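# Sort faulty pump bottles into the grey tray

## Task

Among five empty pump bottles, one or two have a defective pump whose head stays pressed down after being pushed. Place every defective bottle inside the grey tray and leave every working bottle upright on the table outside the tray. Each bottle must stay put on its own, not held by the robot. At the end, release everything and move the grippers away; all objects must settle shortly after you stop.

## Robot and tools

Robot: two arms, left_arm and right_arm, each ending in a two-finger gripper. The scene may occasionally give a held part a short tug or nudge a loose object.

Frame: one shared scene frame. Origin sits on the table surface midway between the arms; +x points out across the table, +z points up, and left_arm is mounted on the +y side. The arm names do not correspond to image left or right. Result lines report each gripper's end_effector_position (metres) and end_effector_quat_wxyz, plus linear (m/s) and angular (rad/s) velocities. The reported hand position can be slightly wrong, more so when the arm reaches far.

Gripper axes: fingers extend along the gripper's own +z and spread apart along its y axis. The reported point lies between the closed finger pads, roughly 2 cm short of the tips; closing pushes the tips about 10 mm further along +z.

A row is always 14 numbers in [-1, 1]: for left_arm dx, dy, dz, rx, ry, rz, opening, then the same seven for right_arm. Send all 14 even when one arm should stay still. dx..rz are an offset, not a pose: they express the target relative to the gripper's pose in the most recent result that showed it (before any such result in this scene, and for later calls within the same reply, relative to where the robot is when the action begins), measured in that gripper's own axes. Scale: 1.0 equals 0.6 m of translation or 180 degrees of rotation. rx, ry, rz form a single rotation vector. Opening is absolute, not an offset: +1 is fully open (0.084 m), -1 is closed. Zero offsets are not a pause; they pull the arm back to the reference pose. For an arm that must hold still, give the offset back to its desired pose in the first call of a reply and zeros afterwards, with the opening it should keep.

Tools:
- execute_actions: argument actions, a list holding at most one item. Empty list [] just returns the state. An action is {"rows": [...], "steps": n} with 1 to 15 rows and n up to 15 (default 15); each step is 1/30 s, each row is used for one step, and the final row repeats if rows run out. Every row is counted from the same reference pose, not from the previous row. A wait is {"steps": n} with n up to 300, counted from the last result, so your thinking time is included. Optional pictures (boolean) controls whether camera images come back; they do by default. A refused call does nothing.
- move: target is one 14-number row as above (same offset rules); speed is the path top speed in m/s, 0.002 to 0.5, default 0.25, with rotation capped at twice that in rad/s. Grippers travel straight lines that finish together, lasting 0.5 to 10 s; longer paths are cut off at 10 s before arriving. Rotation takes the shorter direction. Paths ignore obstacles and the other arm. The opening is sent at the start. Grippers can lag, drift off the line, or exceed the speed, especially near full arm extension. A move ends when paths are done and everything is still, or 5 s past the path end. Its result adds a move: line with the outcome (done, off_target, moving, held, fault) and active limits, and each gripper's distance from its target. If only one arm is named, the other finished fine. held means a check blocked the arm's final step; limits=paced means the sent pose was clipped; limits=held means some steps were blocked and the arm may then jump faster than speed.
- wait: seconds, 0 to 10; lets the scene run without new commands.
- zoom_image: camera (cam_high, cam_low, cam_left_wrist, cam_right_wrist) and region [x0, y0, x1, y1] in pixels, top-left origin, at most 504x504. Every camera image is 896x504.
- finished_scene: scene, the number of the current scene; ends it irreversibly and reports success.

Control details: each step the commanded pose is limited to within 70 mm and 16 degrees of the measured pose, then damped inverse kinematics drives the joints, favouring position over orientation. After an action ends, each arm continues only to its last clipped pose, so far targets need follow-up calls; check the Hand target line. Elbows cannot straighten fully. Joint ranges (rad), base outward: waist ±6.283, shoulder -2.059..2.094, elbow -3.927..0.192, forearm roll ±6.283, wrist pitch -1.693..3.142, wrist roll ±6.283.

Gripping: grip_measured is the actual finger opening on the command scale. To hold something, keep commanding an opening well below grip_measured; the gap sets squeeze force (about 24 N per pad max for objects up to ~6 cm). Fast closes can press harder. Repeating grip_measured still squeezes lightly; wide parts may slip.

Result warnings: pose unreachable means the clearance check altered or blocked a command for the named arm; HELD marks steps where your row was not fully sent. If contact torque hits a joint's load limit (waist and shoulder 44.5, elbow and forearm roll 26.7, wrist pitch and wrist roll 17.8 N m, held weight included), the arm backs off, freezes 10 s and drops the rest of the call. Holding loads heats motors: MOTOR HOT appears from 65 °C, and at 80 °C an OVER-TEMPERATURE FAULT brakes that arm until it cools.

Avoid: dropping or knocking anything off the table, collisions or pressing between the arms, hard or fast contacts, and pressing far past contact. Test each pump gently by pressing its head and seeing whether it springs back. Prefer smooth, economical motion, then open the grippers and withdraw so everything settles.

Each tool is called after "Emit:" as a command line: name --argument value for each argument, lists and objects as JSON in quotes; but a table of rows of numbers goes row by row, as --pt "numbers of a row", without its own name.

## Session

Emit:
execute_actions --actions '[]'

Scene clock: 0.00 s of 5100.00 s.
left_arm: end_effector_position=(+0.4540, +0.3728, +0.3883) grip_measured=+1.00 end_effector_quat_wxyz=(-0.255, -0.005, +0.948, -0.189) end_effector_velocity=(+0.000, -0.000, -0.000) end_effector_angular_velocity=(-0.001, +0.001, -0.002) | right_arm: end_effector_position=(+0.3525, -0.2957, +0.2485) grip_measured=+1.00 end_effector_quat_wxyz=(+0.001, +0.997, +0.074, -0.001) end_effector_velocity=(-0.000, +0.000, +0.000) end_effector_angular_velocity=(+0.001, +0.000, -0.000)
Joint positions: left_arm=[ 0.351  0.436 -2.162 -0.221  2.343 -2.877  0.084] | right_arm=[-0.003 -0.266 -0.924 -0.002  1.193  0.002  0.084]
Joint velocities: left_arm=[-0.001  0.001  0.     0.     0.     0.001 -0.   ] | right_arm=[-0.    -0.     0.     0.001  0.001 -0.    -0.   ]
Motor temperatures (°C, as the motors report them): left_arm=[24 22 26 30 33 24] | right_arm=[23 23 24 19 21 26]
Hand target (left_arm): +0.454, +0.373, +0.388; -0.255, -0.005, +0.948, -0.189
Hand target (right_arm): +0.353, -0.296, +0.249; +0.001, +0.997, +0.074, -0.001

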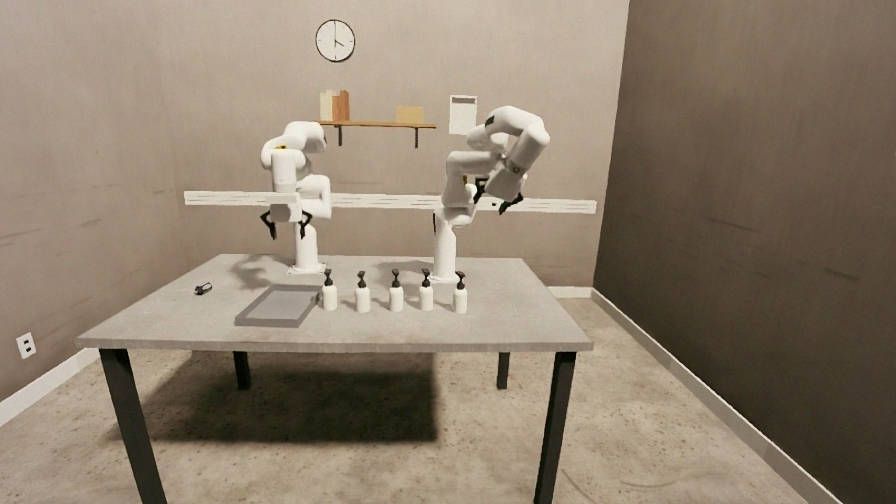

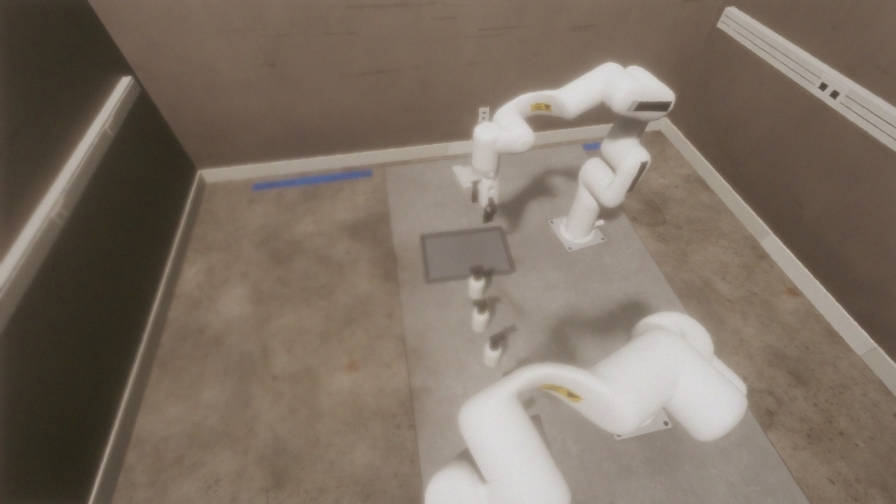

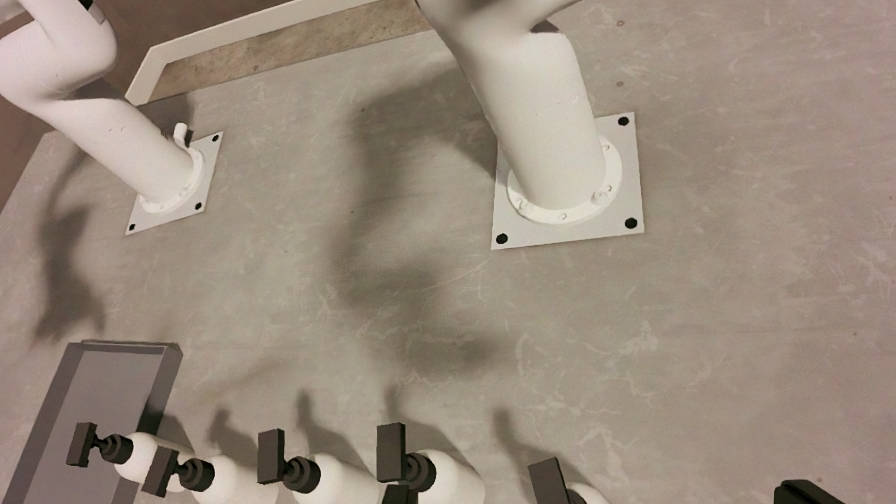

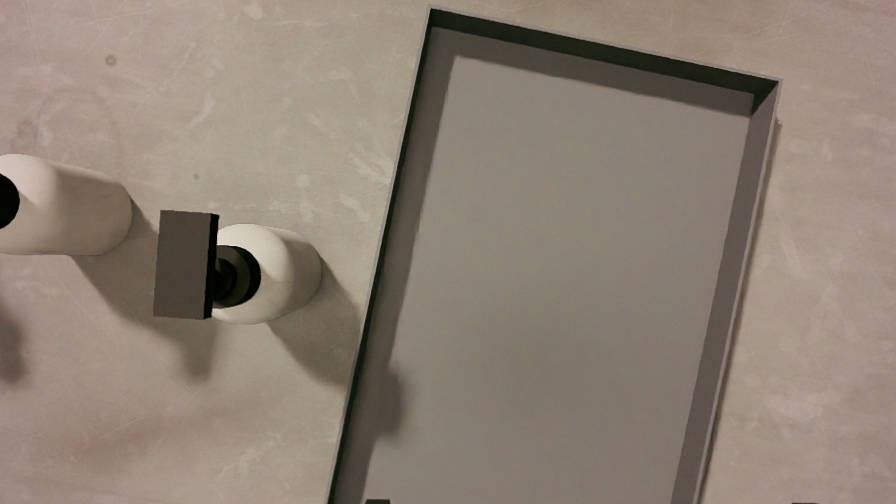

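Emit:
move --target '[0,0,0,-0.1227,-0.1655,0.003,-1,0.03,-0.198,0,0,0,0.047,-1]' --speed 0.3

Emit:
zoom_image --camera "cam_high" --region '[220,170,540,350]'

Scene clock: 14.43 s of 5100.00 s.
left_arm: end_effector_position=(+0.4541, +0.3729, +0.3878) grip_measured=-1.00 end_effector_quat_wxyz=(+0.000, -0.001, +1.000, -0.001) end_effector_velocity=(+0.000, -0.000, -0.000) end_effector_angular_velocity=(+0.008, -0.013, +0.001) | right_arm: end_effector_position=(+0.3528, -0.1758, +0.2485) grip_measured=-1.00 end_effector_quat_wxyz=(+0.001, +1.000, +0.000, -0.001) end_effector_velocity=(+0.001, +0.002, +0.000) end_effector_angular_velocity=(-0.001, -0.003, -0.001)
Joint positions: left_arm=[ 0.228 -0.197 -1.39  -0.001  1.587 -2.887  0.   ] | right_arm=[ 0.273 -0.146 -1.042 -0.001  1.191  0.425  0.   ]
Joint velocities: left_arm=[-0.004 -0.013  0.016  0.004 -0.018 -0.005  0.   ] | right_arm=[ 0.004  0.003 -0.004 -0.002 -0.001  0.005  0.   ]
Motor temperatures (°C, as the motors report them): left_arm=[24 22 27 30 33 24] | right_arm=[23 23 26 19 21 26]
Hand target (left_arm): +0.454, +0.373, +0.388; +0.001, -0.001, +1.000, -0.000
Hand target (right_arm): +0.353, -0.176, +0.248; +0.001, +1.000, +0.000, -0.001
Off the commanded pose (left_arm): 0.001 m, 0 deg.
Off the commanded pose (right_arm): 0.000 m, 0 deg.
After step 90, 9.77 s passed at rest.
move: done

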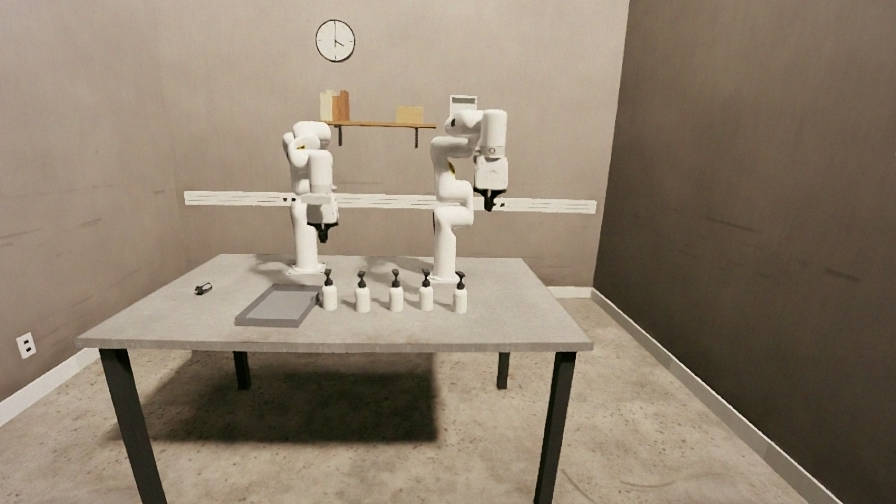

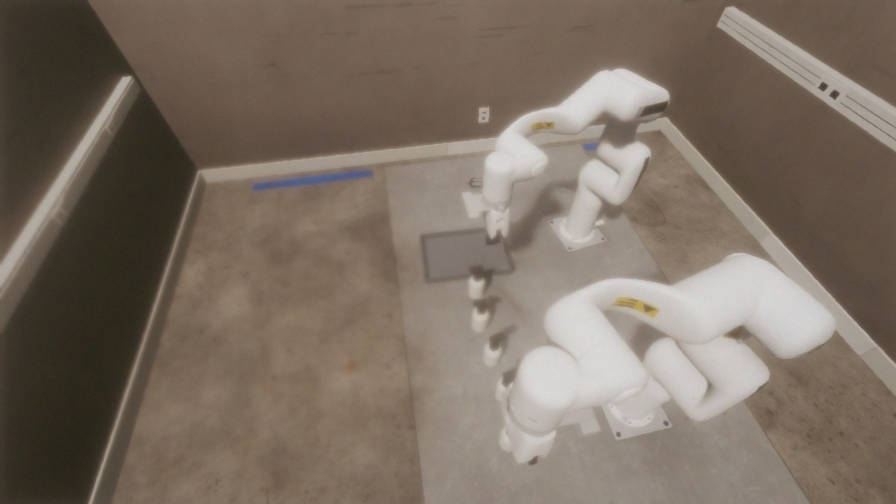

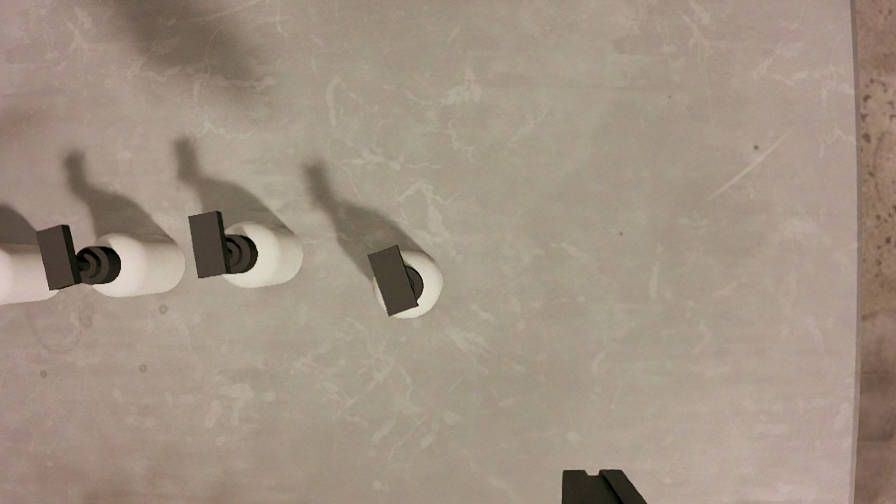

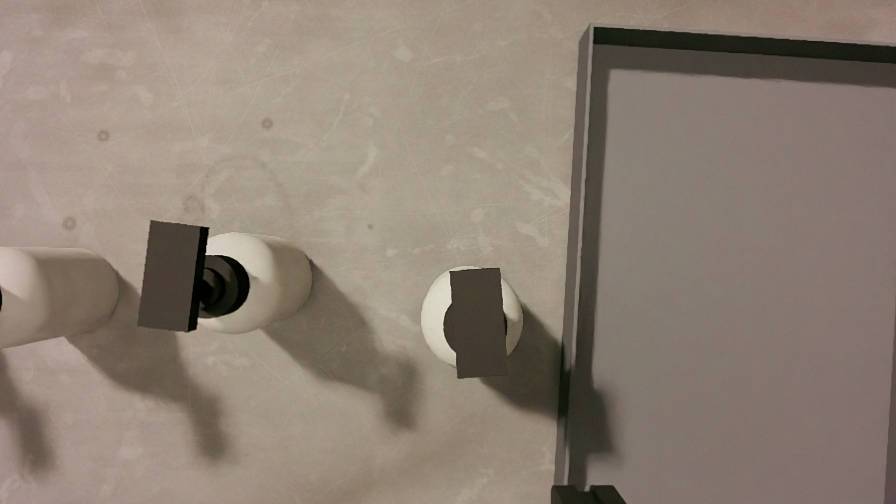

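Region (220, 170, 540, 350) of cam_high's 896x504 image, scaled by 1.575, with more detail than that image has; it fills the top 284 rows of this view, and the rest is white.

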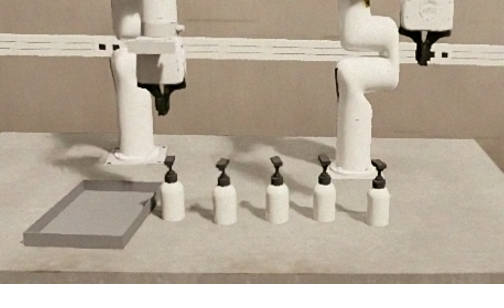

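Emit:
move --target '[0.04,-0.111,0.346,0,0,0,-1,0.029,-0.036,0.114,0,0,0,-1]'

Emit:
zoom_image --camera "cam_high" --region '[290,220,500,330]'

Scene clock: 20.07 s of 5100.00 s.
left_arm: end_effector_position=(+0.4308, +0.3060, +0.1807) grip_measured=-1.00 end_effector_quat_wxyz=(+0.000, -0.001, +1.000, -0.001) end_effector_velocity=(-0.000, -0.000, -0.003) end_effector_angular_velocity=(+0.000, +0.002, -0.001) | right_arm: end_effector_position=(+0.3699, -0.1541, +0.1802) grip_measured=-1.00 end_effector_quat_wxyz=(+0.001, +1.000, +0.000, -0.001) end_effector_velocity=(-0.000, +0.000, -0.001) end_effector_angular_velocity=(-0.000, +0.001, +0.000)
Joint positions: left_arm=[ 0.072 -0.275 -0.714 -0.001  0.989 -3.041  0.   ] | right_arm=[ 0.301 -0.003 -0.997 -0.     1.003  0.452  0.   ]
Joint velocities: left_arm=[-0.001  0.004  0.005  0.001 -0.007 -0.001  0.   ] | right_arm=[ 0.     0.002  0.002  0.001 -0.003 -0.     0.   ]
Motor temperatures (°C, as the motors report them): left_arm=[24 22 28 30 33 24] | right_arm=[23 23 26 19 21 26]
Hand target (left_arm): +0.431, +0.306, +0.180; +0.000, -0.001, +1.000, -0.001
Hand target (right_arm): +0.370, -0.154, +0.180; +0.001, +1.000, +0.000, -0.001
Off the commanded pose (left_arm): 0.001 m, 0 deg.
Off the commanded pose (right_arm): 0.000 m, 0 deg.
After step 90, 1.07 s passed at rest.
move: done

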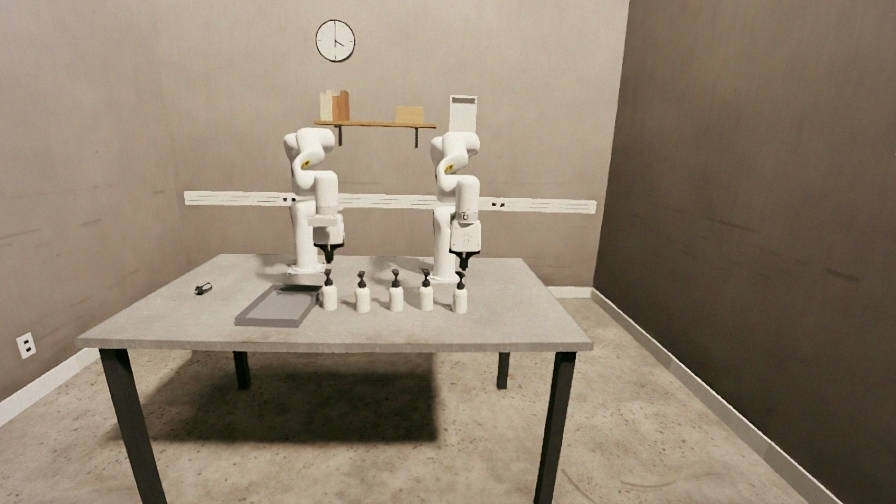

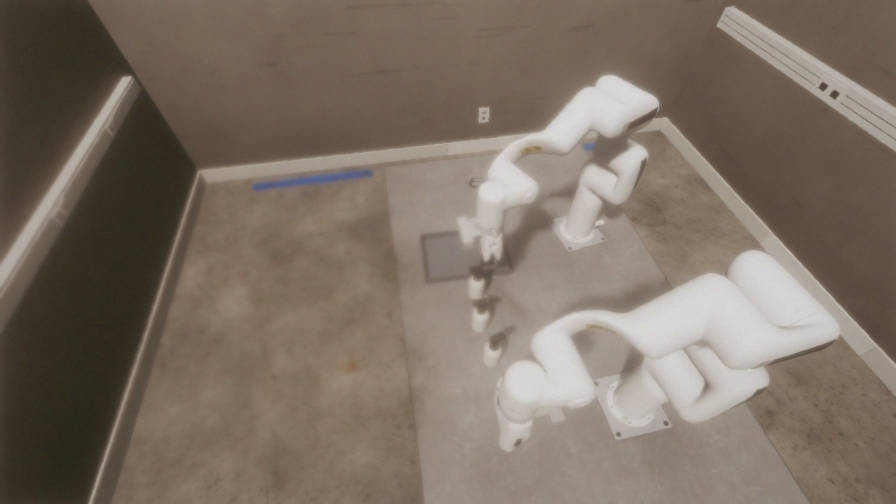

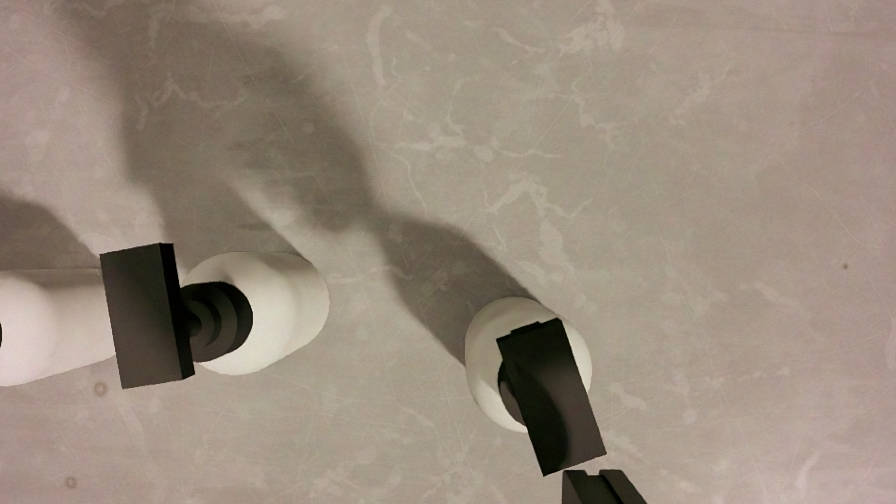

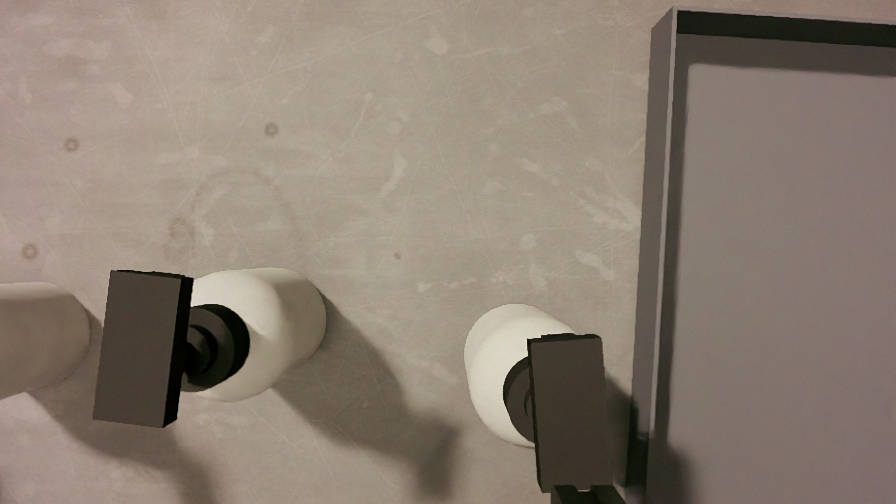

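Region (290, 220, 500, 330) of cam_high's 896x504 image, scaled by 2.400, with more detail than that image has; it fills the top 264 rows of this view, and the rest is white.

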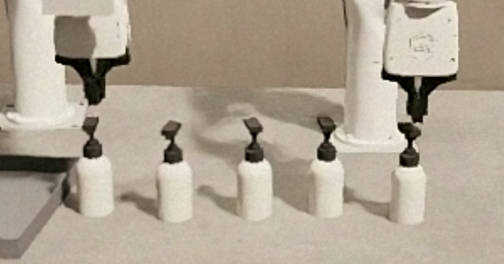

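Emit:
move --target '[0.028,-0.007,0.01,0,0,0,-1,0.027,0.002,0.01,0,0,0,-1]'

Emit:
move --target '[0,0,0.035,0,0,0,-1,0,0,0.035,0,0,0,-1]' --speed 0.03

Emit:
zoom_image --camera "cam_high" --region '[290,220,500,330]'

Scene clock: 28.83 s of 5100.00 s.
left_arm: end_effector_position=(+0.4143, +0.3019, +0.1747) grip_measured=-1.00 end_effector_quat_wxyz=(+0.000, -0.001, +1.000, -0.001) end_effector_velocity=(-0.002, -0.000, -0.000) end_effector_angular_velocity=(+0.000, -0.001, -0.001) | right_arm: end_effector_position=(+0.3859, -0.1552, +0.1743) grip_measured=-1.00 end_effector_quat_wxyz=(+0.001, +1.000, +0.000, -0.001) end_effector_velocity=(+0.002, +0.000, -0.001) end_effector_angular_velocity=(+0.000, +0.000, +0.000)
Joint positions: left_arm=[ 0.066 -0.328 -0.649 -0.001  0.976 -3.048  0.   ] | right_arm=[ 0.284  0.049 -1.041 -0.001  0.994  0.435  0.   ]
Joint velocities: left_arm=[-0.001 -0.008  0.009  0.    -0.002  0.001  0.   ] | right_arm=[-0.002  0.006 -0.006  0.    -0.001 -0.002  0.   ]
Motor temperatures (°C, as the motors report them): left_arm=[24 22 28 30 33 24] | right_arm=[23 24 26 19 21 26]
Hand target (left_arm): +0.414, +0.302, +0.175; +0.000, -0.001, +1.000, -0.001
Hand target (right_arm): +0.386, -0.155, +0.174; +0.001, +1.000, +0.000, -0.001
Off the commanded pose (left_arm): 0.000 m, 0 deg.
Off the commanded pose (right_arm): 0.000 m, 0 deg.
After step 90, 4.97 s passed at rest.
move: done

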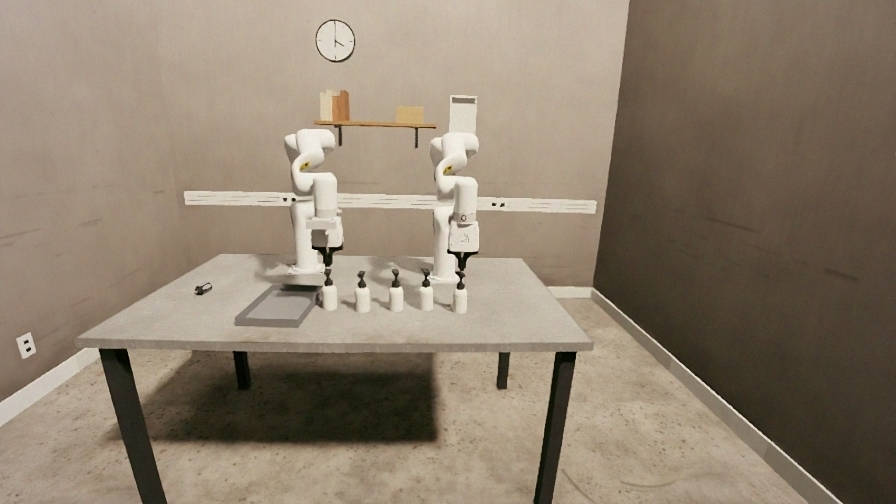

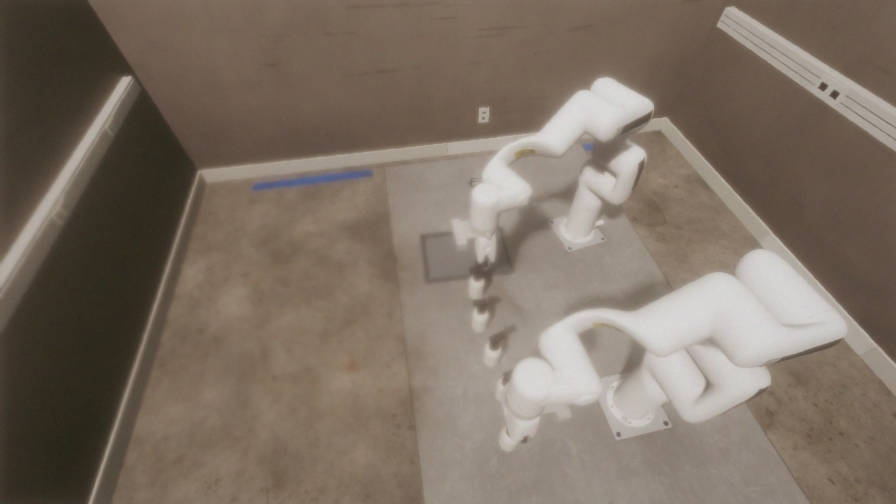

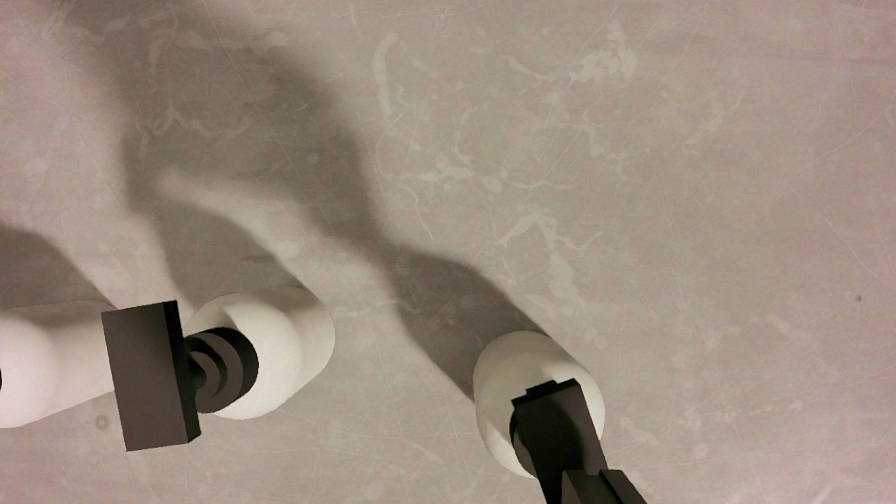

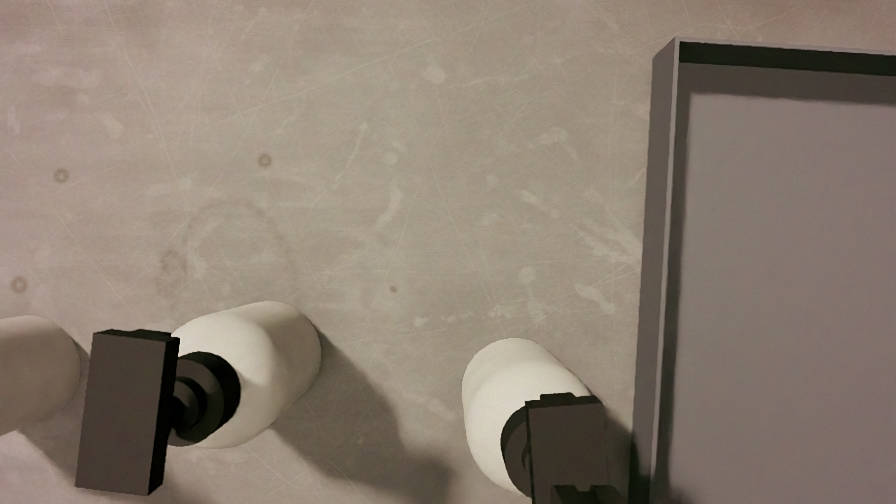

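Scene clock: 29.90 s of 5100.00 s.
left_arm: end_effector_position=(+0.4145, +0.3018, +0.1541) grip_measured=-1.00 end_effector_quat_wxyz=(+0.001, -0.001, +1.000, -0.001) end_effector_velocity=(+0.000, -0.000, -0.002) end_effector_angular_velocity=(+0.000, -0.001, -0.001) | right_arm: end_effector_position=(+0.3860, -0.1552, +0.1538) grip_measured=-1.00 end_effector_quat_wxyz=(+0.001, +1.000, +0.000, -0.001) end_effector_velocity=(-0.001, -0.000, -0.003) end_effector_angular_velocity=(-0.000, +0.002, -0.000)
Joint positions: left_arm=[ 0.065 -0.296 -0.614 -0.002  0.908 -3.048  0.   ] | right_arm=[ 0.284  0.076 -1.011 -0.     0.936  0.435  0.   ]
Joint velocities: left_arm=[-0.     0.003  0.004 -0.    -0.007  0.     0.   ] | right_arm=[ 0.     0.003  0.004  0.001 -0.005  0.     0.   ]
Motor temperatures (°C, as the motors report them): left_arm=[24 22 28 30 33 24] | right_arm=[23 24 26 19 21 26]
Hand target (left_arm): +0.414, +0.302, +0.154; +0.000, -0.001, +1.000, -0.001
Hand target (right_arm): +0.386, -0.155, +0.153; +0.001, +1.000, +0.000, -0.001
Off the commanded pose (left_arm): 0.000 m, 0 deg.
Off the commanded pose (right_arm): 0.001 m, 0 deg.
move: done

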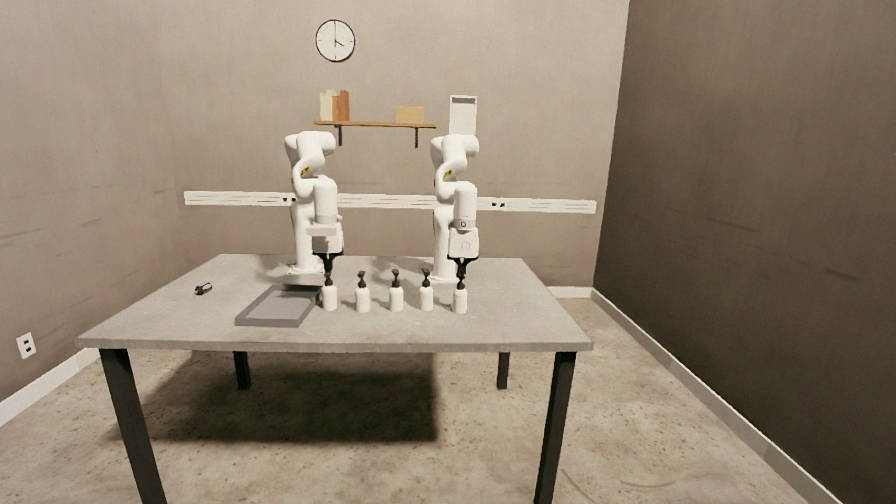

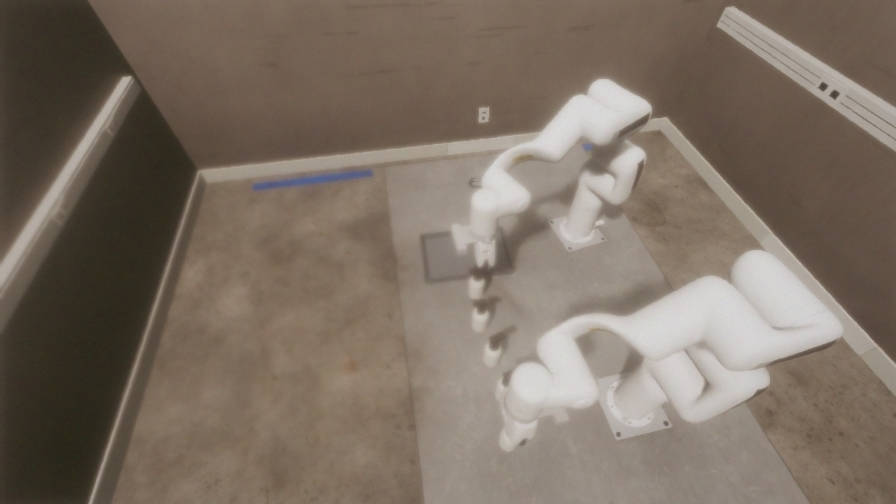

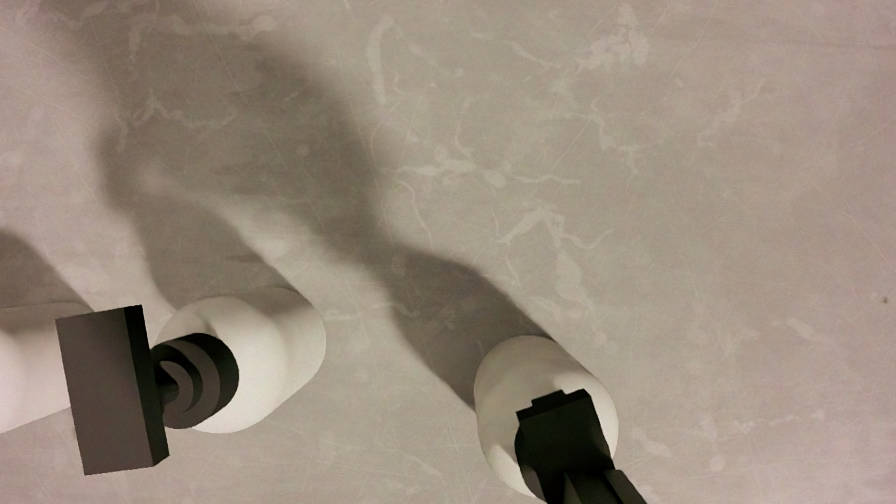

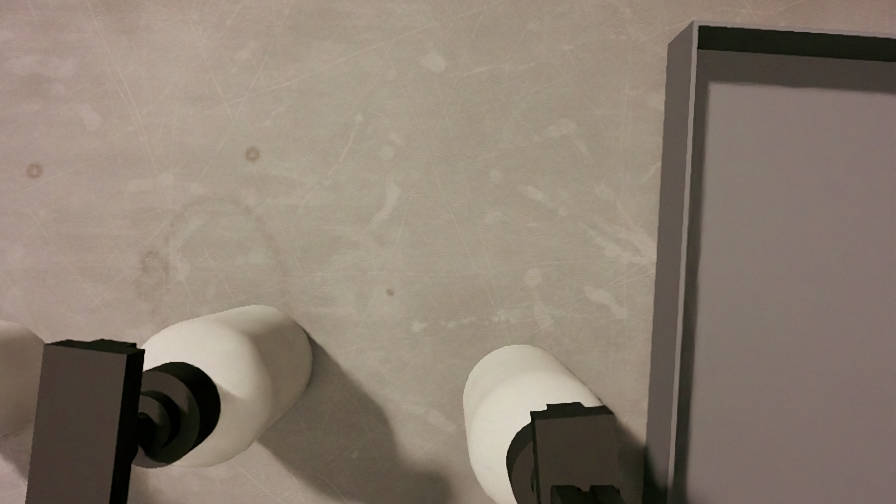

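Region (290, 220, 500, 330) of cam_high's 896x504 image, scaled by 2.400, with more detail than that image has; it fills the top 264 rows of this view, and the rest is white.

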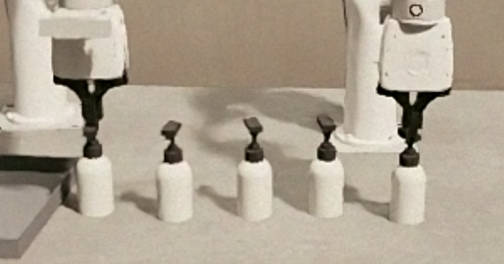

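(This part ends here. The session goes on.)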